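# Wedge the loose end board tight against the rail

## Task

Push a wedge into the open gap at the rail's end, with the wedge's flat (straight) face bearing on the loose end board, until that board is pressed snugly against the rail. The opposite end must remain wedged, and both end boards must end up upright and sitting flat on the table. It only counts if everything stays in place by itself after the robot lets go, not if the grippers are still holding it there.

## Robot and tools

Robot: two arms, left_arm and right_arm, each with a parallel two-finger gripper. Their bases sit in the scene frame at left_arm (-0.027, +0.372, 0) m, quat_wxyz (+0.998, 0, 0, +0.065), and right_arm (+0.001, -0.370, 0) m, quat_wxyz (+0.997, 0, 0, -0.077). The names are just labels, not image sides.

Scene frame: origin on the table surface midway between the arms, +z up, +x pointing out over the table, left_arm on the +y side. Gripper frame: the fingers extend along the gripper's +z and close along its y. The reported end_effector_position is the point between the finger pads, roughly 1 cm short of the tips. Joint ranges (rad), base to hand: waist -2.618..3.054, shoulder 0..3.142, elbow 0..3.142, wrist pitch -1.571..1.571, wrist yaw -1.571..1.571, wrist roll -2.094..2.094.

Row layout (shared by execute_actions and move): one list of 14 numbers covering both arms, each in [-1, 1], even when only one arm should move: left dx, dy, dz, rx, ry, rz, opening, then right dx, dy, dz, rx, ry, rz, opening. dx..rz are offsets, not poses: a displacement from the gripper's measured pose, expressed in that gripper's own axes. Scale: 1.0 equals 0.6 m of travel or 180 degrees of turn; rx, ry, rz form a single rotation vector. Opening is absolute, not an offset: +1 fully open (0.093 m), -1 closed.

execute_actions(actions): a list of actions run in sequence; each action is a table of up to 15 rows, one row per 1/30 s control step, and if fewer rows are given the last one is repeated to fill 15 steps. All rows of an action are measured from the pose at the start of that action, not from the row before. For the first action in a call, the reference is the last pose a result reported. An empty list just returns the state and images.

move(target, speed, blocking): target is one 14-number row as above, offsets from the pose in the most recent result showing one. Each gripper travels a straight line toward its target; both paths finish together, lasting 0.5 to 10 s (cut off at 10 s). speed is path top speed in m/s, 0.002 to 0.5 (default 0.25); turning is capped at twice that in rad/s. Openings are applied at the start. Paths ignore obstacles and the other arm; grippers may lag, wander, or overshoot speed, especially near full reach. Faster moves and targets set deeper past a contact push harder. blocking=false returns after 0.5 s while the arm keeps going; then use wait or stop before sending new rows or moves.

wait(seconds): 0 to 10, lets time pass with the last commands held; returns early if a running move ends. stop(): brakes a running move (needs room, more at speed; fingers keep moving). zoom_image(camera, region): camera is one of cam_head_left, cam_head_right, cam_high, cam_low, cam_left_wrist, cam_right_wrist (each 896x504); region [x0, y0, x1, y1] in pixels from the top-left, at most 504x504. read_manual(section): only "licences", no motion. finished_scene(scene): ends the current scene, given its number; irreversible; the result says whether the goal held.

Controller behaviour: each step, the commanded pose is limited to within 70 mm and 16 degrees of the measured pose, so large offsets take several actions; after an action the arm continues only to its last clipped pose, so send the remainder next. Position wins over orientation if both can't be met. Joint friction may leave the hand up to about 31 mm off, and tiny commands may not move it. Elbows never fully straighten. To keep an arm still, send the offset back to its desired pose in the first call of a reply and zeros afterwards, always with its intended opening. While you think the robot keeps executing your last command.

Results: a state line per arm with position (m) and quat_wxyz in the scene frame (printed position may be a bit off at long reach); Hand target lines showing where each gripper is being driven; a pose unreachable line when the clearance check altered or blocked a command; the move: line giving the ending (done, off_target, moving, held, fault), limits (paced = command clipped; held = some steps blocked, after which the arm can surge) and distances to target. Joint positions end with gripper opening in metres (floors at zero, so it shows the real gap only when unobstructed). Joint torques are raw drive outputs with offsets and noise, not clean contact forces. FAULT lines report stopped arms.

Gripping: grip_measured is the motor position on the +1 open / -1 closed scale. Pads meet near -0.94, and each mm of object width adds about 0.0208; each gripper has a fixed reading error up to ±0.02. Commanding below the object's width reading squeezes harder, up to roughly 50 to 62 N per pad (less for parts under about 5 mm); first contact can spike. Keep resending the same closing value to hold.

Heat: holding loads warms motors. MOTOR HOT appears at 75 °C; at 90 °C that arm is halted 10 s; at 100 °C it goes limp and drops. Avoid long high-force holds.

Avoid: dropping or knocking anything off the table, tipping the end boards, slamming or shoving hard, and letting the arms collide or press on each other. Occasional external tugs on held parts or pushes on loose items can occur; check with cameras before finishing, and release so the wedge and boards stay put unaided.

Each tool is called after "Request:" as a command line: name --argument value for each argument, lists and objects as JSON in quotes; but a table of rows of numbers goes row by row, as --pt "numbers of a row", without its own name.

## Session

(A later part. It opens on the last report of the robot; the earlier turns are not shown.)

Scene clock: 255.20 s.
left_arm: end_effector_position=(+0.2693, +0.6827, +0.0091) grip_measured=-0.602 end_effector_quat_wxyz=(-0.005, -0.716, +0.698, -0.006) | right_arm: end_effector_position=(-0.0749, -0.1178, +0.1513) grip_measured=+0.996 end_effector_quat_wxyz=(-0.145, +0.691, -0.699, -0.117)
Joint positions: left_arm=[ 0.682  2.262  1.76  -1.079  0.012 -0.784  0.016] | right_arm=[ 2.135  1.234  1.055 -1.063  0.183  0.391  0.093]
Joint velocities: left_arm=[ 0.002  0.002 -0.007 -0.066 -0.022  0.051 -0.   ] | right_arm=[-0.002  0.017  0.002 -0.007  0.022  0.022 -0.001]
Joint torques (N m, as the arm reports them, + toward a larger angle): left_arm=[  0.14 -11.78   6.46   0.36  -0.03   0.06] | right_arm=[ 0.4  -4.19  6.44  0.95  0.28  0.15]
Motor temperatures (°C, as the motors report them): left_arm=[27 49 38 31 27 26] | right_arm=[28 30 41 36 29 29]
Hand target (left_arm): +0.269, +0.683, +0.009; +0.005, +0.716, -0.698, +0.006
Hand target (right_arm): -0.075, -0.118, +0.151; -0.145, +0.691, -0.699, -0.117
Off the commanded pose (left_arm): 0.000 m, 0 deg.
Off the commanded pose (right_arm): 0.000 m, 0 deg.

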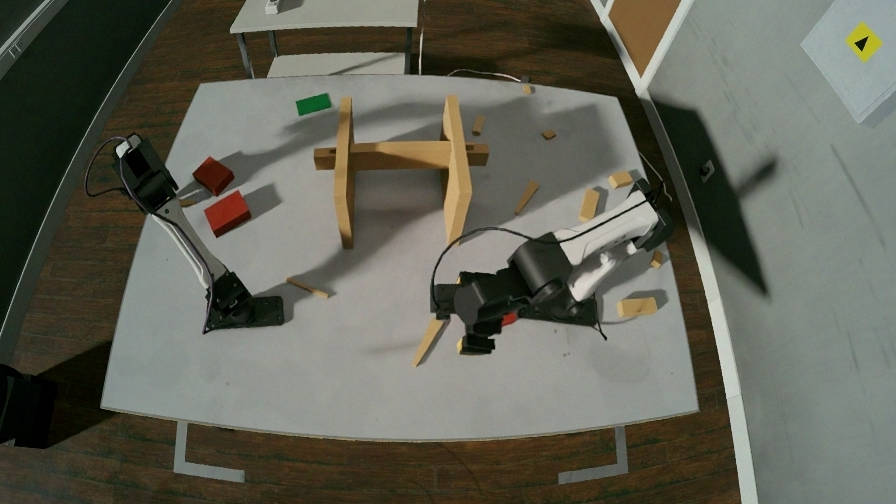

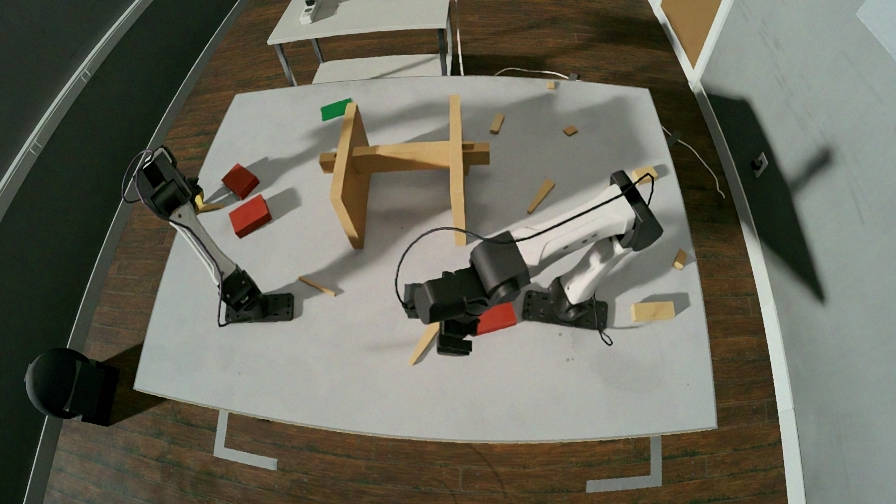

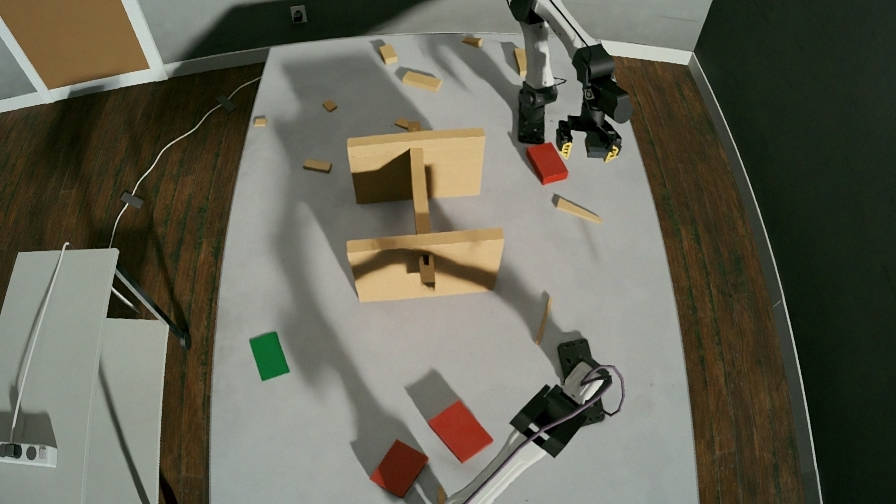

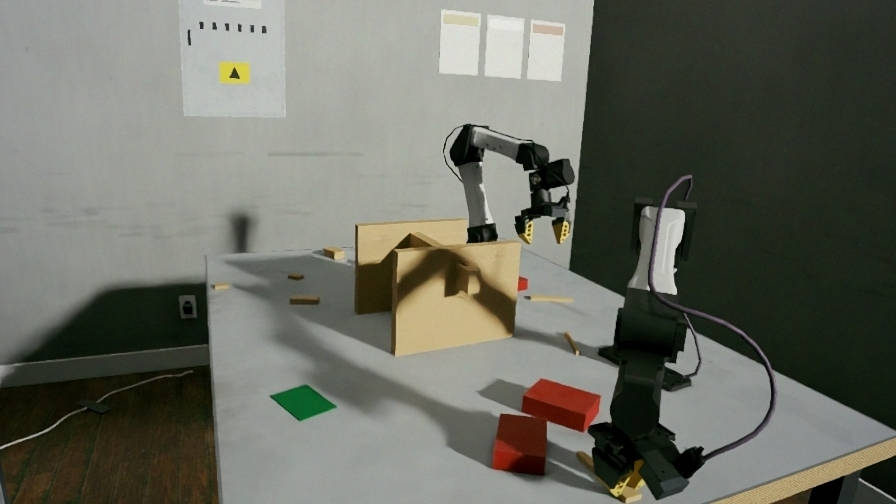

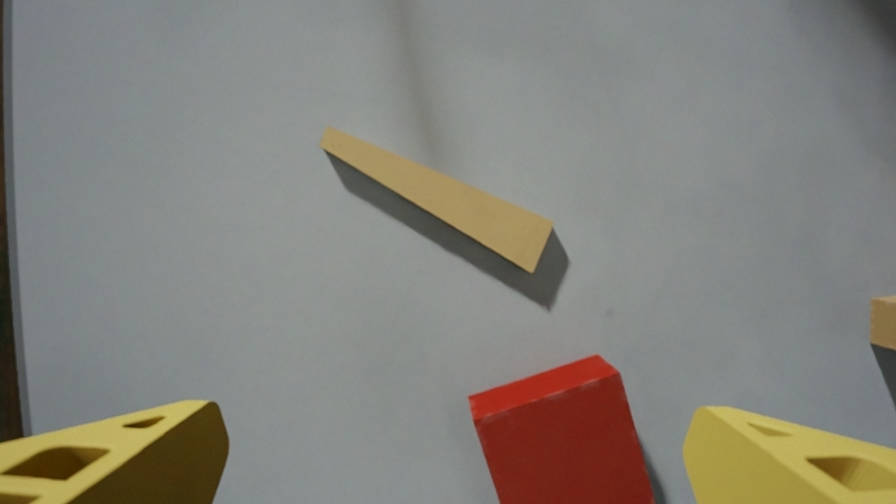

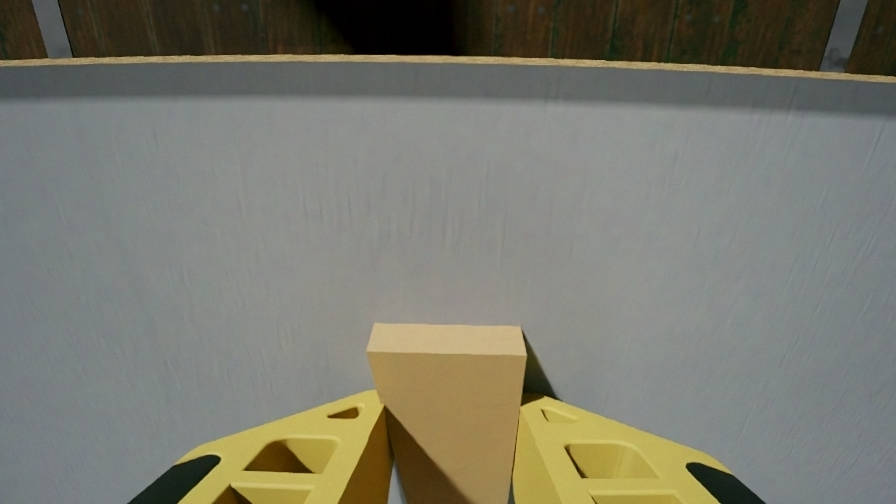

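Request:
move --target '[0, 0, -0.2, 0, 0, 0, -0.62, 0, 0, 0, 0, 0, 0, 1.0]' --speed 0.15

Scene clock: 270.00 s.
left_arm: end_effector_position=(+0.2686, +0.6819, +0.1270) grip_measured=-0.602 end_effector_quat_wxyz=(-0.005, -0.716, +0.698, -0.006) | right_arm: end_effector_position=(-0.0749, -0.1178, +0.1513) grip_measured=+0.996 end_effector_quat_wxyz=(-0.145, +0.691, -0.699, -0.117)
Joint positions: left_arm=[ 0.682  2.237  2.19  -1.533  0.012 -0.784  0.016] | right_arm=[ 2.135  1.234  1.055 -1.063  0.183  0.391  0.093]
Joint velocities: left_arm=[ 0.002 -0.007 -0.012 -0.007 -0.066 -0.037 -0.001] | right_arm=[-0.002  0.002 -0.007 -0.037 -0.007 -0.066  0.001]
Joint torques (N m, as the arm reports them, + toward a larger angle): left_arm=[  0.04 -10.77   8.29   0.14  -0.01   0.08] | right_arm=[ 0.4  -4.22  6.43  0.95  0.29  0.15]
Motor temperatures (°C, as the motors report them): left_arm=[27 52 38 31 27 26] | right_arm=[28 30 40 36 29 29]
Hand target (left_arm): +0.270, +0.682, +0.129; +0.005, +0.716, -0.698, +0.006
Hand target (right_arm): -0.075, -0.118, +0.151; -0.145, +0.691, -0.699, -0.117
Off the commanded pose (left_arm): 0.003 m, 0 deg.
Off the commanded pose (right_arm): 0.000 m, 0 deg.
move: done

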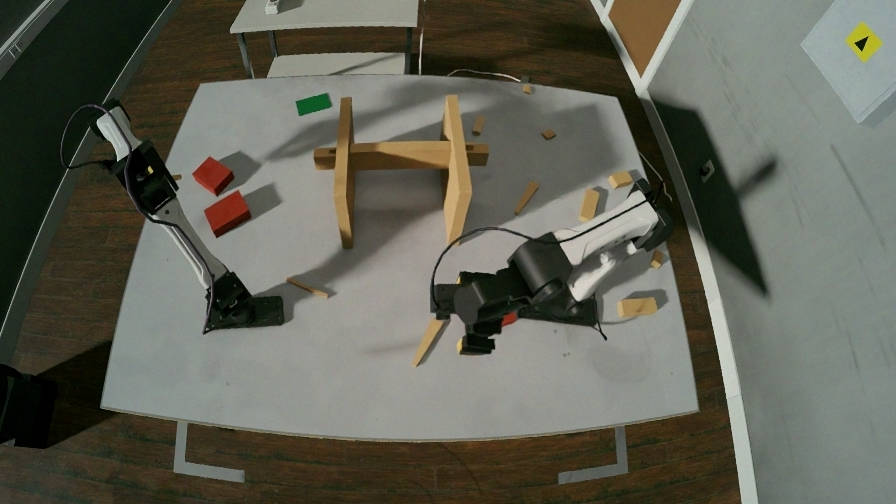

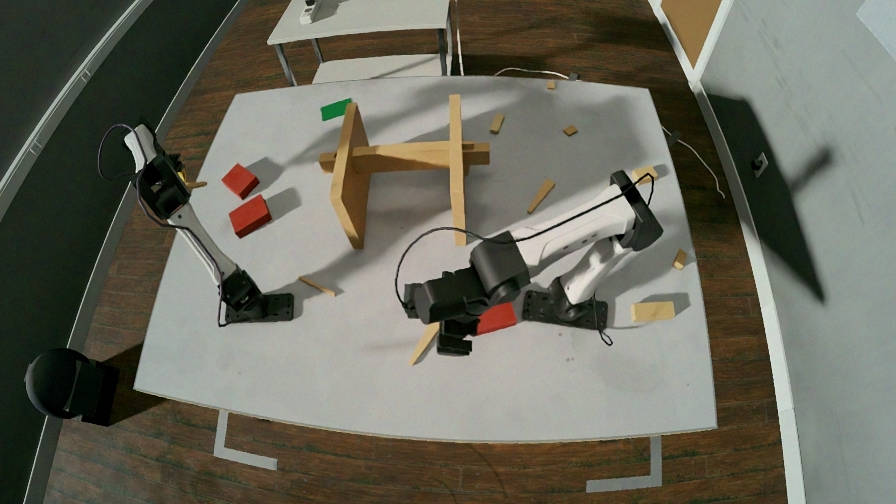

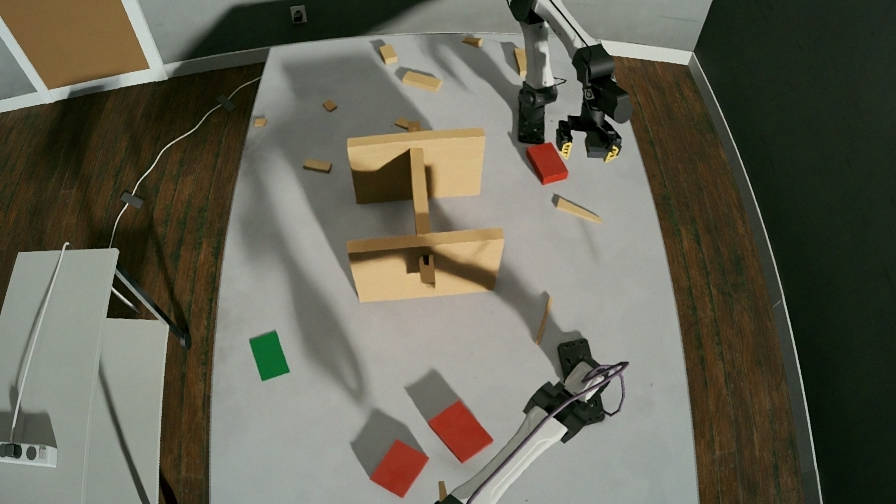

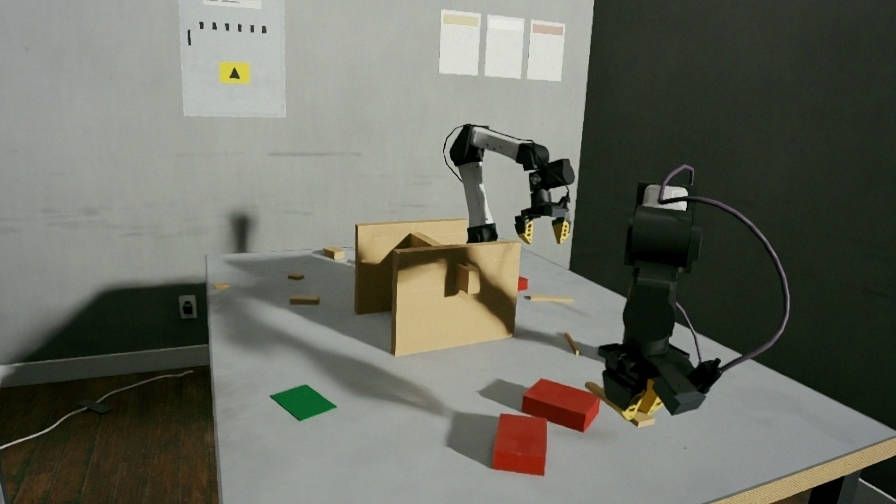

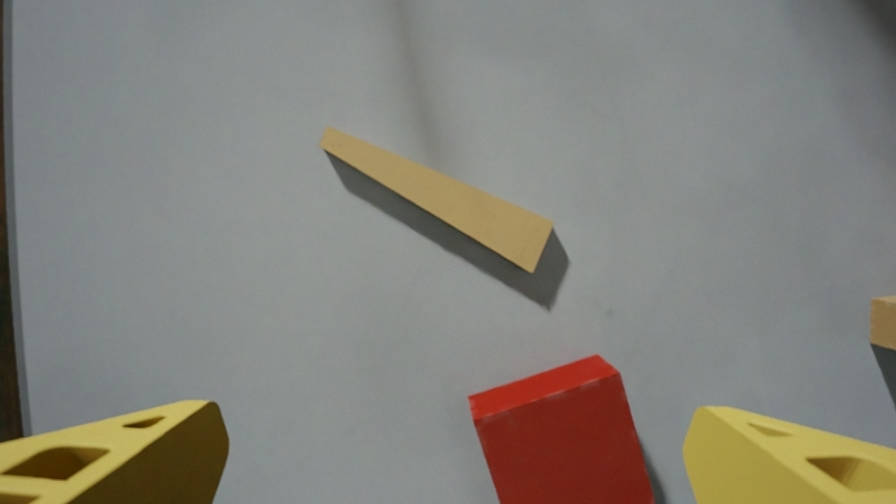

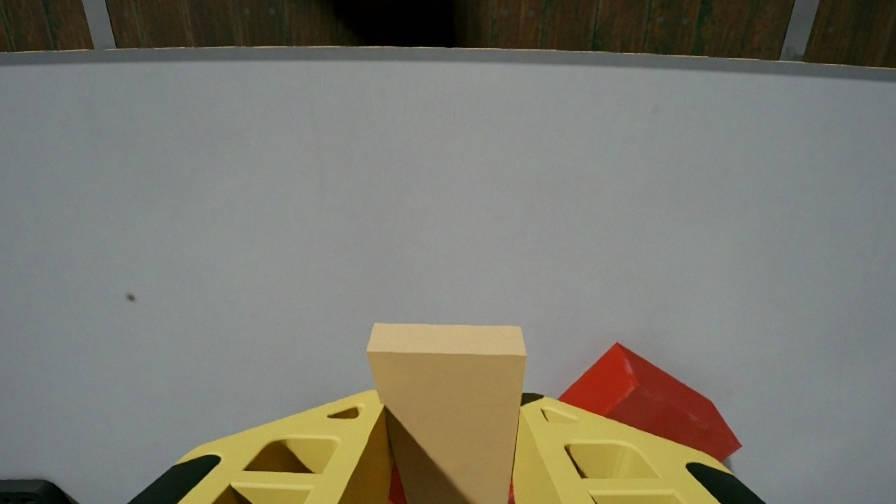

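Request:
move --target '[0.8665, -0.0115, -0.3248, 0.3707, -0.3957, 0.3770, -0.62, 0, 0, 0, 0, 0, 0, 1.0]' --speed 0.25

Scene clock: 288.57 s.
left_arm: end_effector_position=(+0.2927, +0.1691, +0.3159) grip_measured=-0.602 end_effector_quat_wxyz=(+0.703, -0.011, +0.709, +0.046) | right_arm: end_effector_position=(-0.0749, -0.1178, +0.1513) grip_measured=+0.996 end_effector_quat_wxyz=(-0.145, +0.691, -0.699, -0.117)
Joint positions: left_arm=[-1.089  1.276  0.844  0.42  -1.039  0.039  0.016] | right_arm=[ 2.135  1.234  1.055 -1.063  0.183  0.391  0.093]
Joint velocities: left_arm=[ 0.007 -0.002 -0.007  0.037 -0.066  0.051 -0.001] | right_arm=[ 0.002  0.007  0.002 -0.051  0.037 -0.007 -0.   ]
Joint torques (N m, as the arm reports them, + toward a larger angle): left_arm=[-0.33 -3.23  6.95  1.95  0.04  0.15] | right_arm=[ 0.42 -4.2   6.43  0.95  0.29  0.15]
Motor temperatures (°C, as the motors report them): left_arm=[27 51 39 32 27 26] | right_arm=[28 30 40 36 29 29]
Hand target (left_arm): +0.292, +0.164, +0.311; +0.704, -0.003, +0.709, +0.044
Hand target (right_arm): -0.075, -0.118, +0.151; -0.145, +0.691, -0.699, -0.117
Off the commanded pose (left_arm): 0.015 m, 3 deg.
Off the commanded pose (right_arm): 0.000 m, 0 deg.
move: off_target (left_arm)

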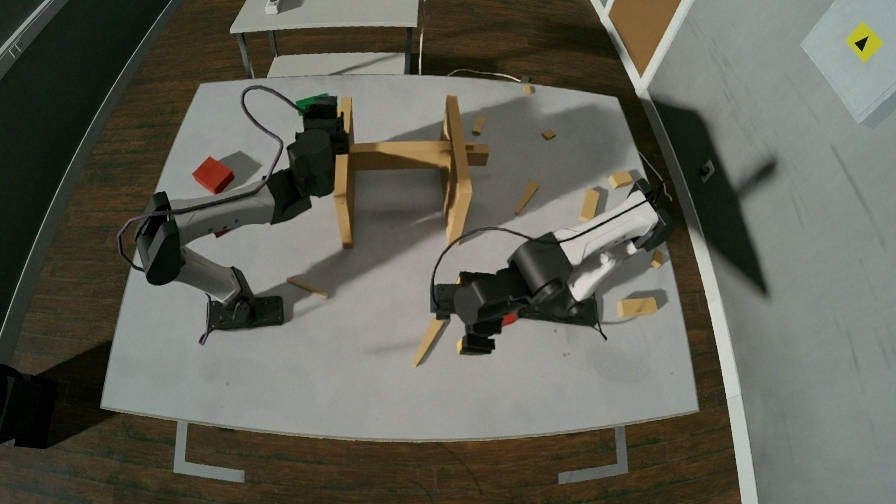

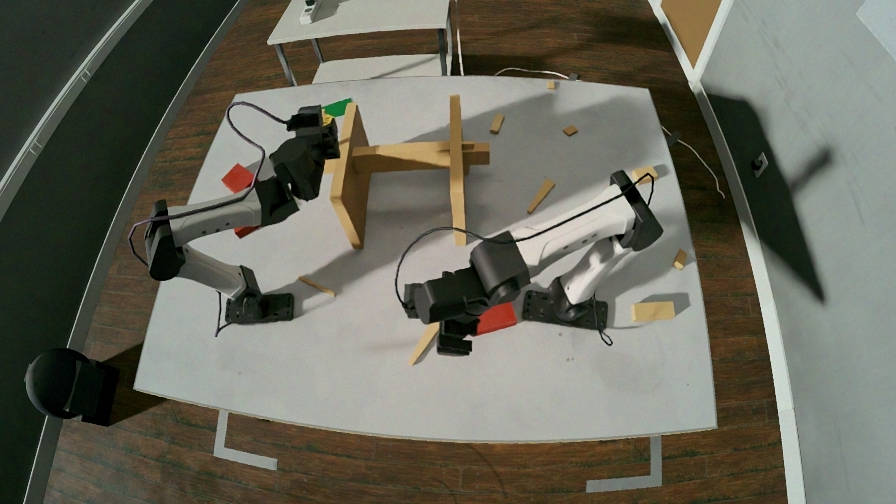

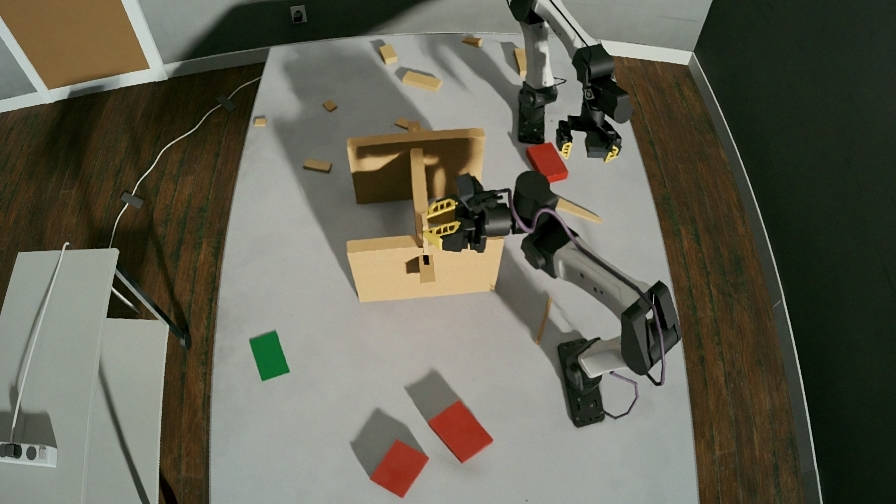

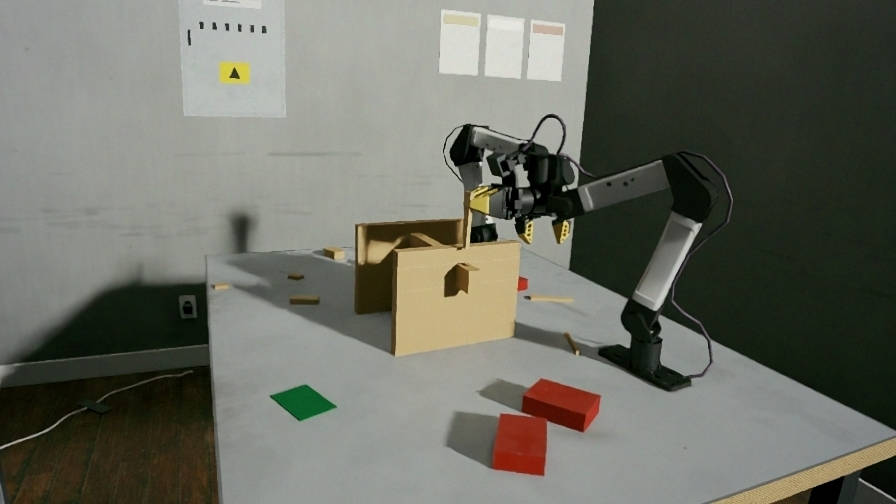

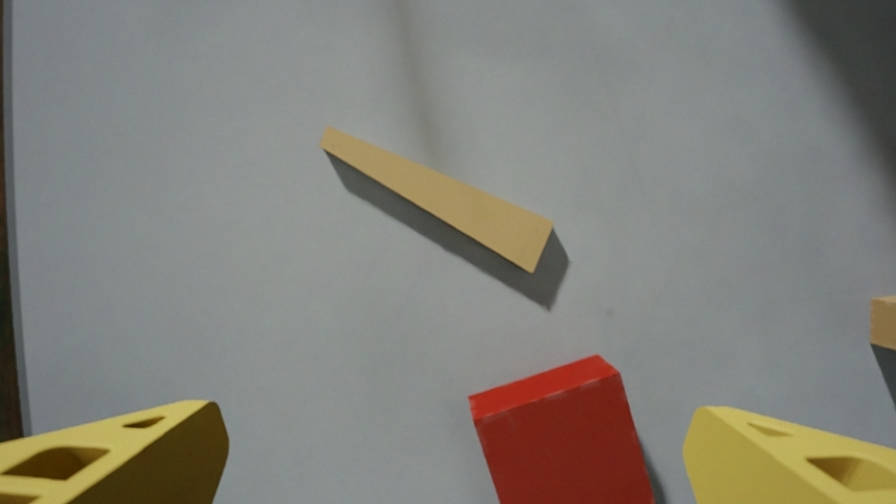

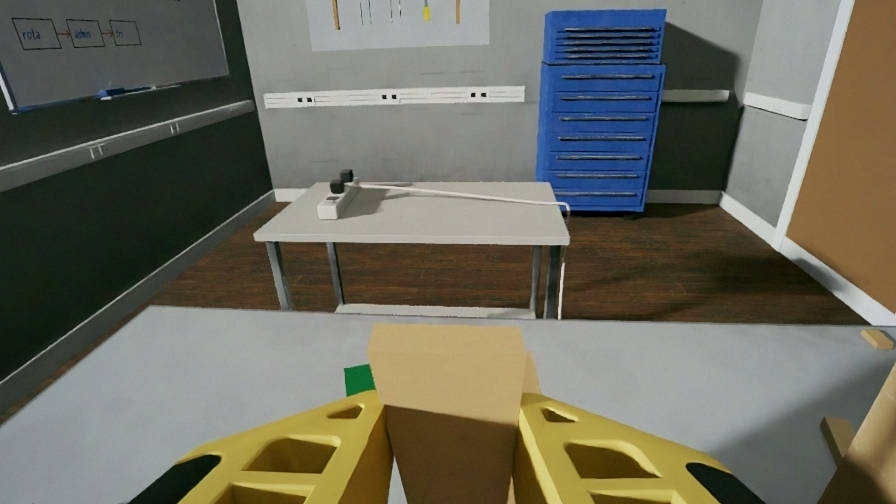

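Request:
zoom_image --camera "cam_high" --region '[380, 180, 500, 300]'

Request:
zoom_image --camera "cam_low" --region '[410, 170, 550, 310]'

Request:
zoom_image --camera "cam_head_right" --region '[270, 90, 390, 210]'

Region (380, 180, 500, 300) of cam_high's 896x504 image, scaled by 4.200, with more detail than that image has.

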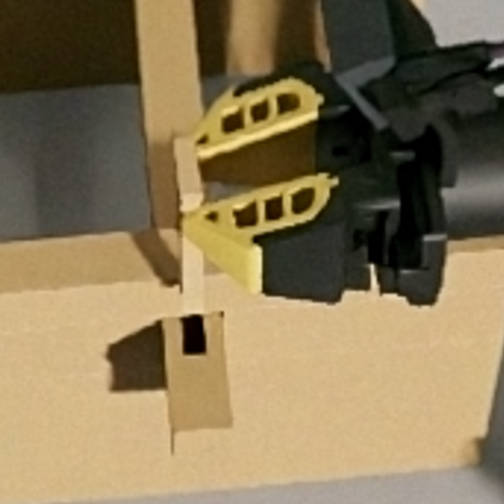

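Region (410, 170, 550, 310) of cam_low's 896x504 image, scaled by 3.600, with more detail than that image has.

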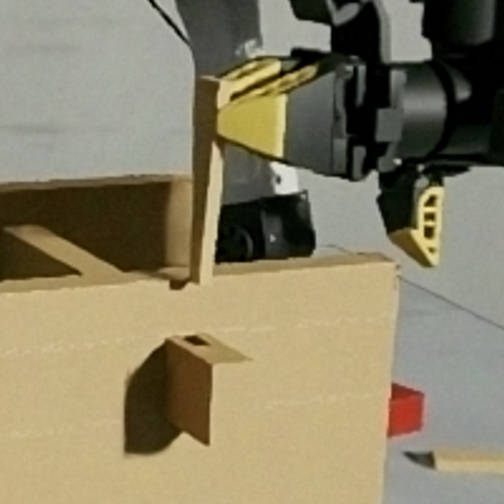

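Region (270, 90, 390, 210) of cam_head_right's 896x504 image, scaled by 4.200, with more detail than that image has.

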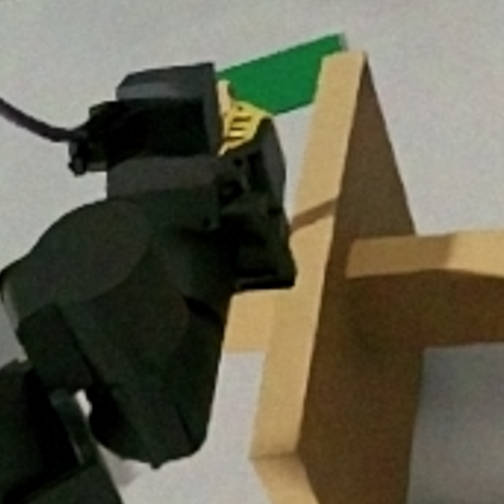

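Request:
move --target '[0.045, -0.0022, 0, 0, 0, 0, -0.62, 0, 0, 0, 0, 0, 0, 1.0]' --speed 0.03

Request:
zoom_image --camera "cam_high" --region '[380, 190, 480, 290]'

Request:
zoom_image --camera "cam_low" --region '[420, 190, 530, 300]'

Scene clock: 313.43 s.
left_arm: end_effector_position=(+0.2921, +0.1700, +0.2923) grip_measured=-0.602 end_effector_quat_wxyz=(+0.701, -0.007, +0.711, +0.050) | right_arm: end_effector_position=(-0.0749, -0.1178, +0.1513) grip_measured=+0.996 end_effector_quat_wxyz=(-0.145, +0.691, -0.699, -0.117)
Joint positions: left_arm=[-1.089  1.294  0.767  0.504 -1.039  0.041  0.016] | right_arm=[ 2.135  1.234  1.055 -1.063  0.183  0.391  0.093]
Joint velocities: left_arm=[ 0.012 -0.002  0.002  0.037 -0.022 -0.007 -0.001] | right_arm=[-0.012  0.002 -0.007 -0.007 -0.066 -0.066 -0.   ]
Joint torques (N m, as the arm reports them, + toward a larger angle): left_arm=[ 0.17 -3.55  7.    1.91  0.01  0.  ] | right_arm=[ 0.39 -4.21  6.44  0.95  0.29  0.15]
Motor temperatures (°C, as the motors report them): left_arm=[27 43 39 36 27 26] | right_arm=[28 30 40 36 29 29]
Hand target (left_arm): +0.293, +0.169, +0.289; +0.703, -0.011, +0.710, +0.046
Hand target (right_arm): -0.075, -0.118, +0.151; -0.145, +0.691, -0.699, -0.117
Off the commanded pose (left_arm): 0.004 m, 1 deg.
Off the commanded pose (right_arm): 0.000 m, 0 deg.
move: done

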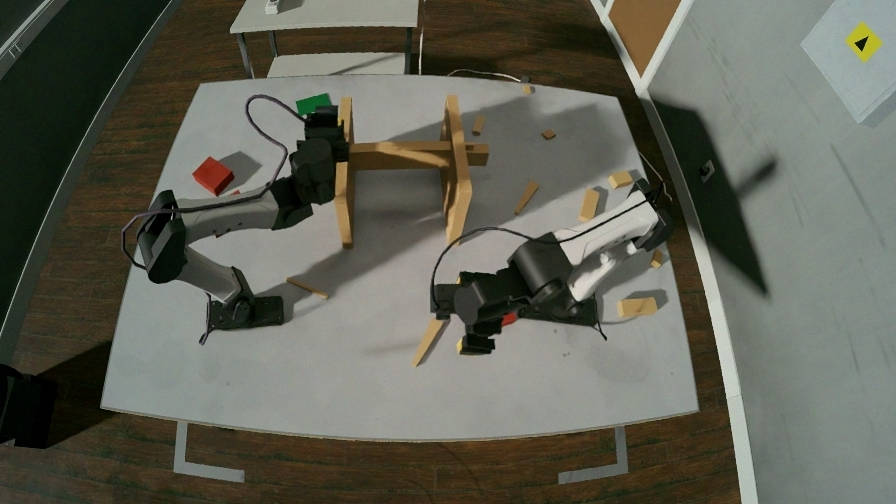

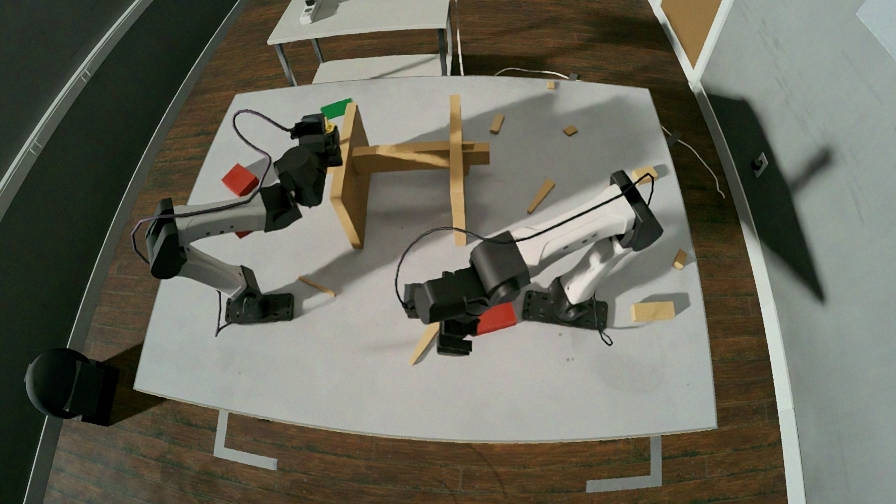

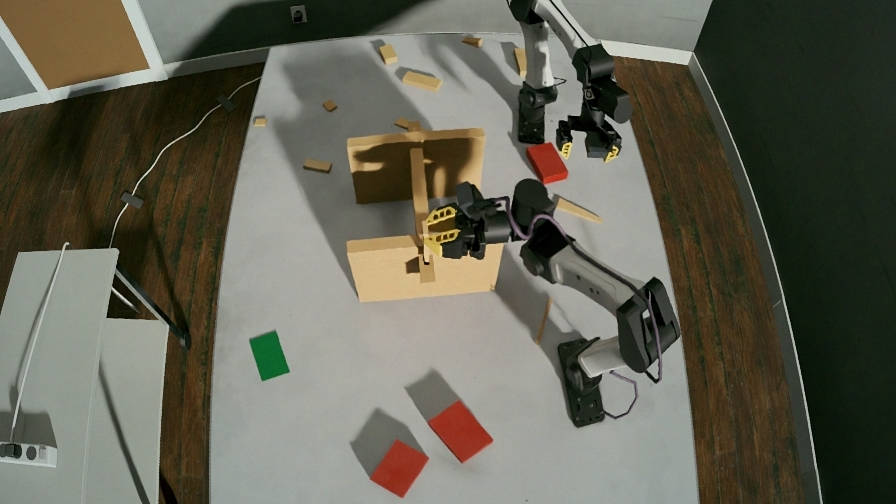

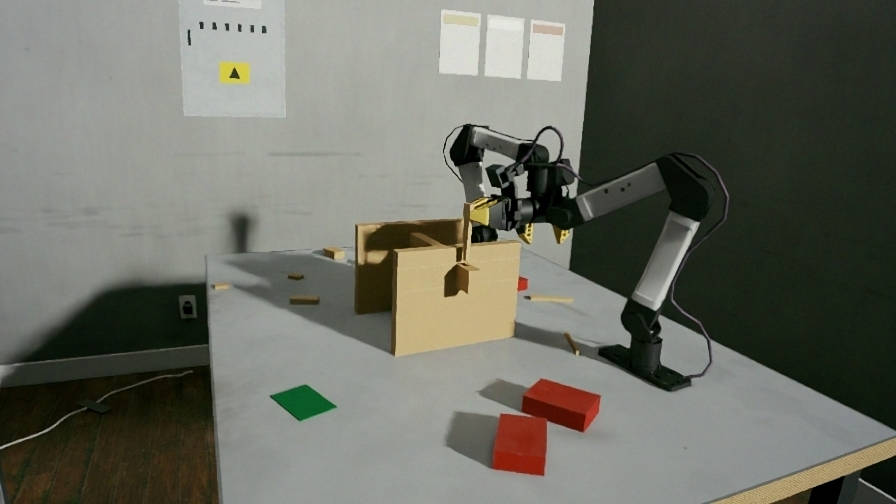

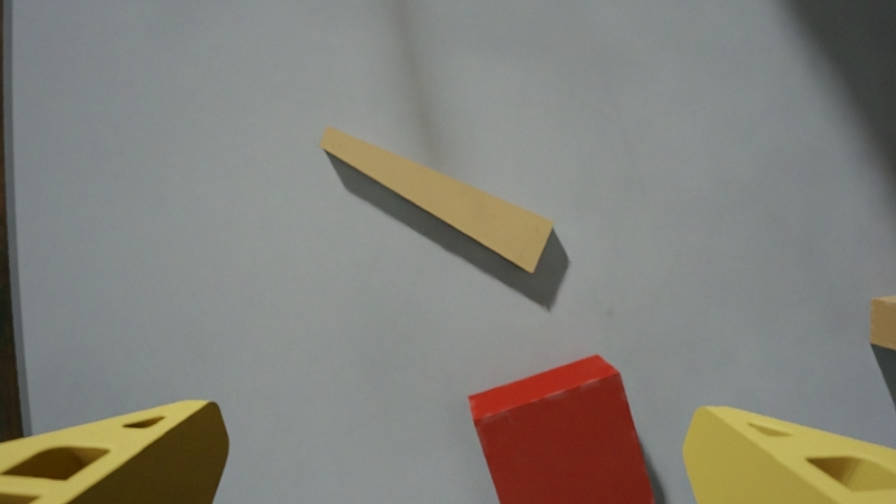

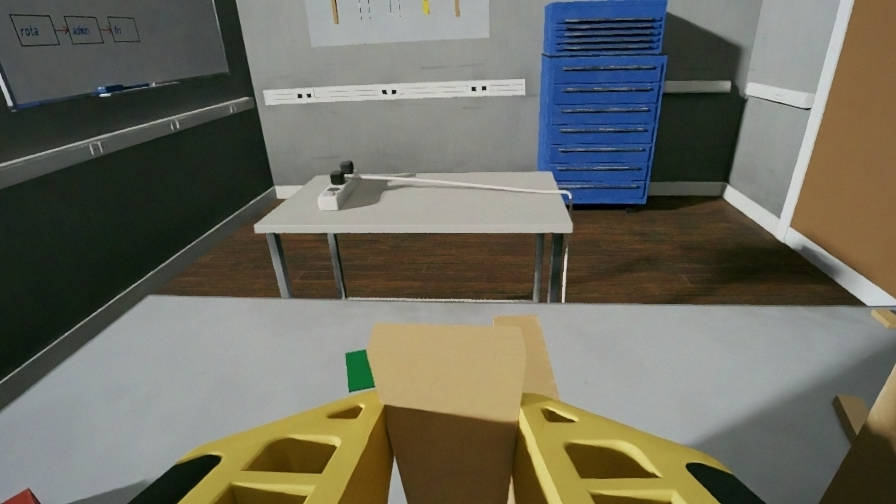

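Region (380, 190, 480, 290) of cam_high's 896x504 image, scaled by 5.040, with more detail than that image has.

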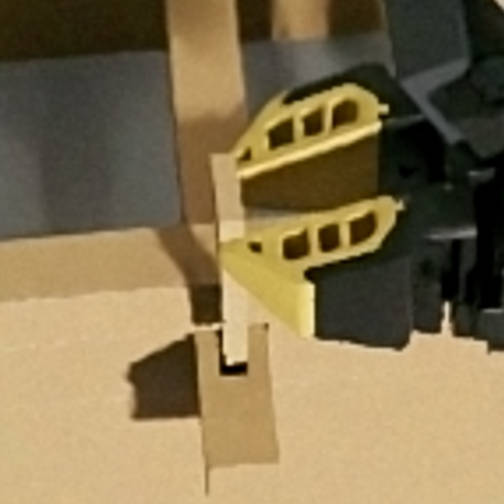

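Region (420, 190, 530, 300) of cam_low's 896x504 image, scaled by 4.582, with more detail than that image has.

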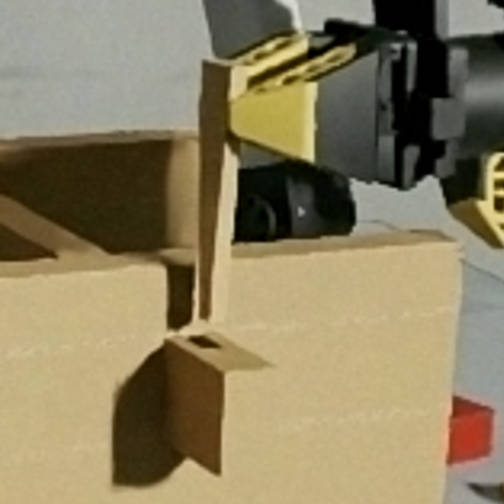

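Request:
move --target '[0, 0, 0, 0, -0.006, -0.018, -0.62, 0, 0, 0, 0, 0, 0, 1.0]' --speed 0.03

Request:
zoom_image --camera "cam_high" --region '[390, 215, 460, 285]'

Request:
zoom_image --camera "cam_low" --region '[430, 210, 510, 290]'

Scene clock: 333.30 s.
left_arm: end_effector_position=(+0.2921, +0.1700, +0.2977) grip_measured=-0.602 end_effector_quat_wxyz=(+0.708, -0.023, +0.705, +0.034) | right_arm: end_effector_position=(-0.0749, -0.1178, +0.1513) grip_measured=+0.996 end_effector_quat_wxyz=(-0.145, +0.691, -0.699, -0.117)
Joint positions: left_arm=[-1.089  1.294  0.767  0.538 -1.039  0.024  0.016] | right_arm=[ 2.135  1.234  1.055 -1.063  0.183  0.391  0.093]
Joint velocities: left_arm=[-0.012  0.017 -0.007  0.066 -0.051 -0.022 -0.001] | right_arm=[ 0.037 -0.007 -0.012  0.051 -0.037 -0.007 -0.   ]
Joint torques (N m, as the arm reports them, + toward a larger angle): left_arm=[ 0.15 -3.93  6.29  1.94  0.04 -0.07] | right_arm=[ 0.41 -4.2   6.43  0.95  0.29  0.15]
Motor temperatures (°C, as the motors report them): left_arm=[26 40 39 37 27 26] | right_arm=[28 30 40 36 29 29]
Hand target (left_arm): +0.292, +0.170, +0.292; +0.709, -0.026, +0.704, +0.030
Hand target (right_arm): -0.075, -0.118, +0.151; -0.145, +0.691, -0.699, -0.117
Off the commanded pose (left_arm): 0.005 m, 1 deg.
Off the commanded pose (right_arm): 0.000 m, 0 deg.
move: done

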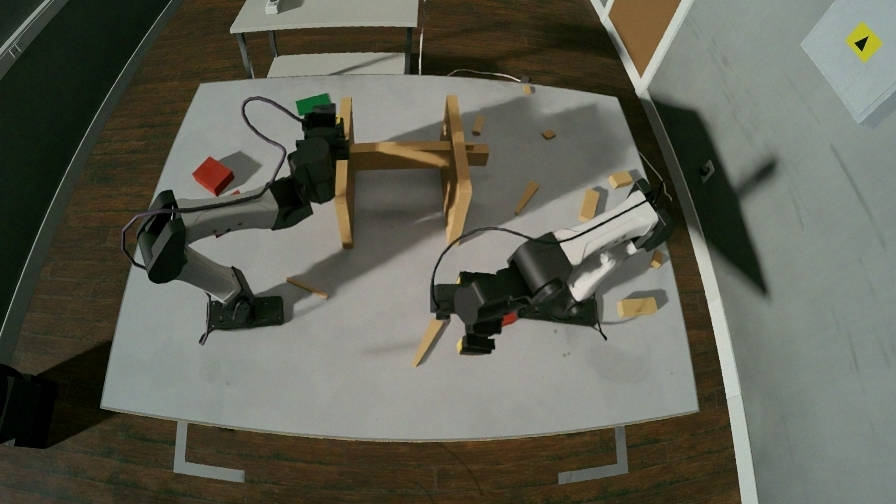

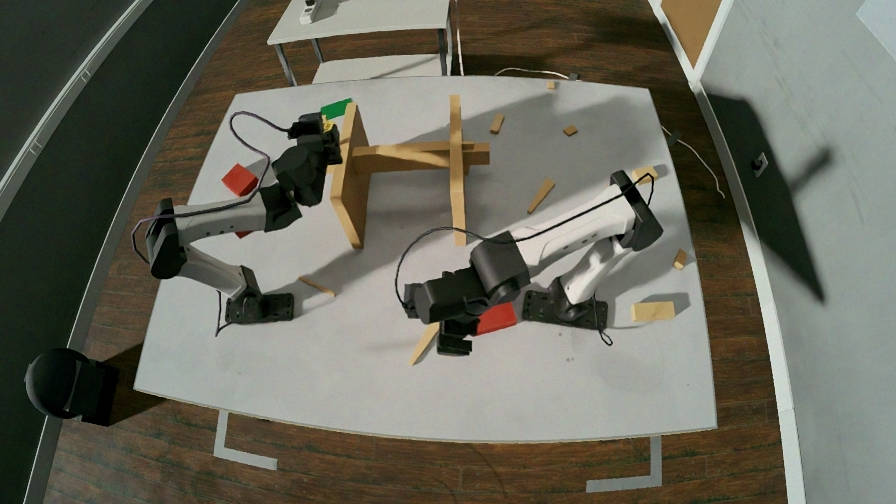

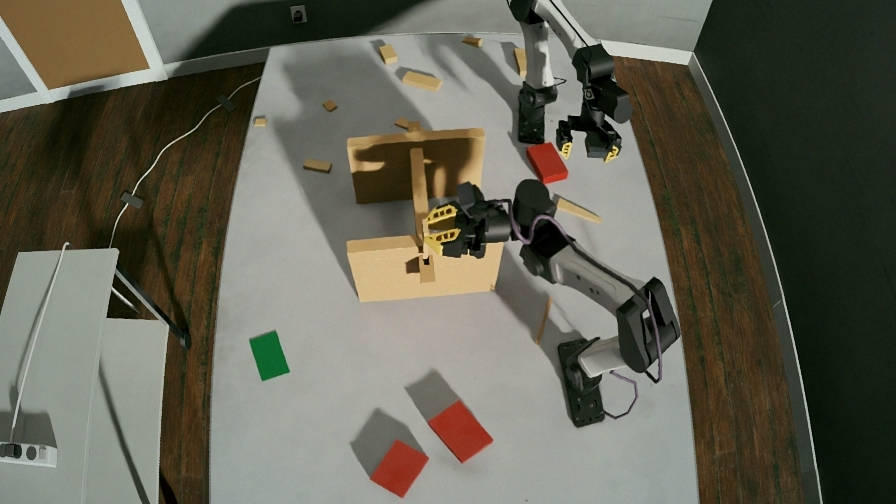

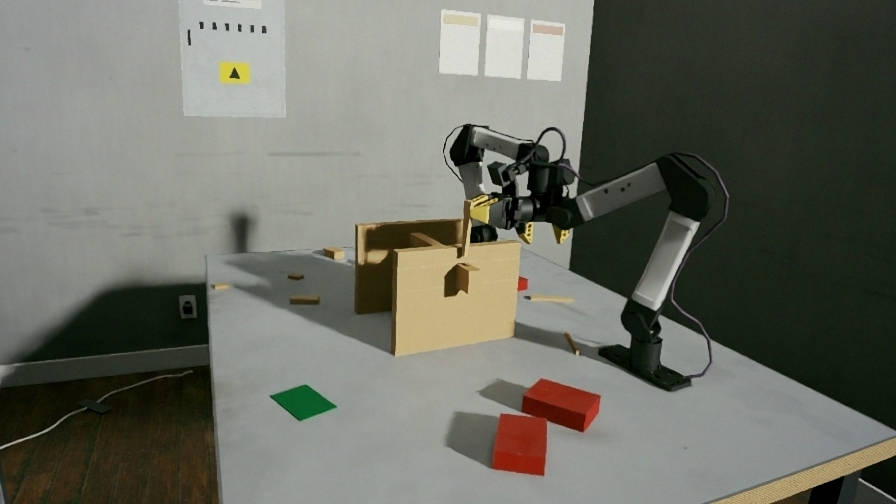

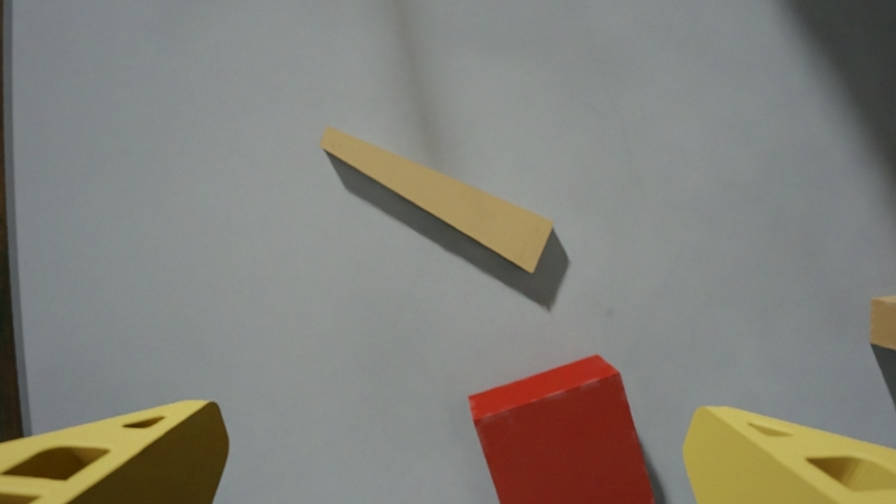

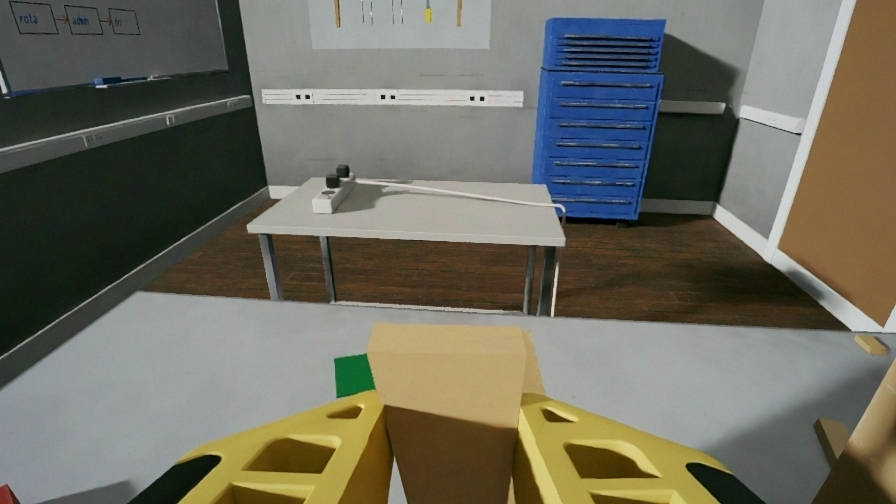

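Region (390, 215, 460, 285) of cam_high's 896x504 image, scaled by 7.200, with more detail than that image has.

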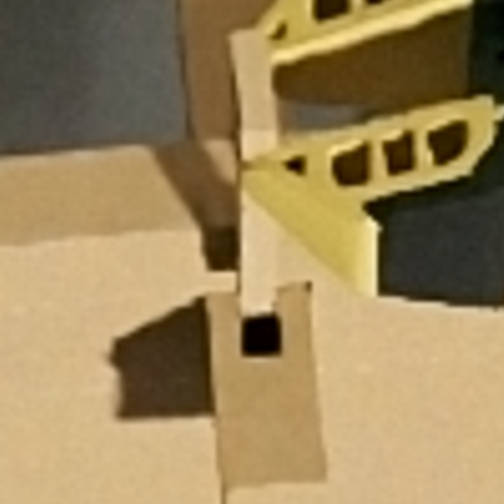

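Region (430, 210, 510, 290) of cam_low's 896x504 image, scaled by 6.300, with more detail than that image has.

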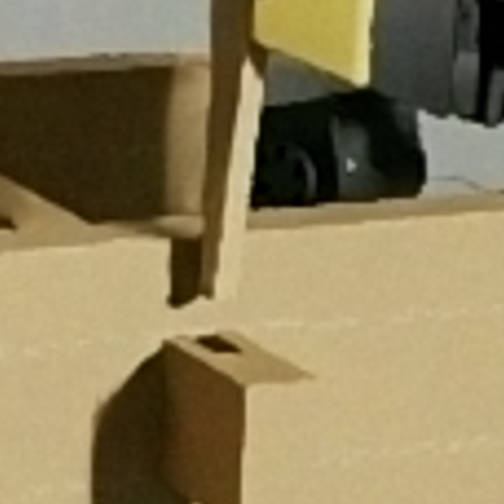

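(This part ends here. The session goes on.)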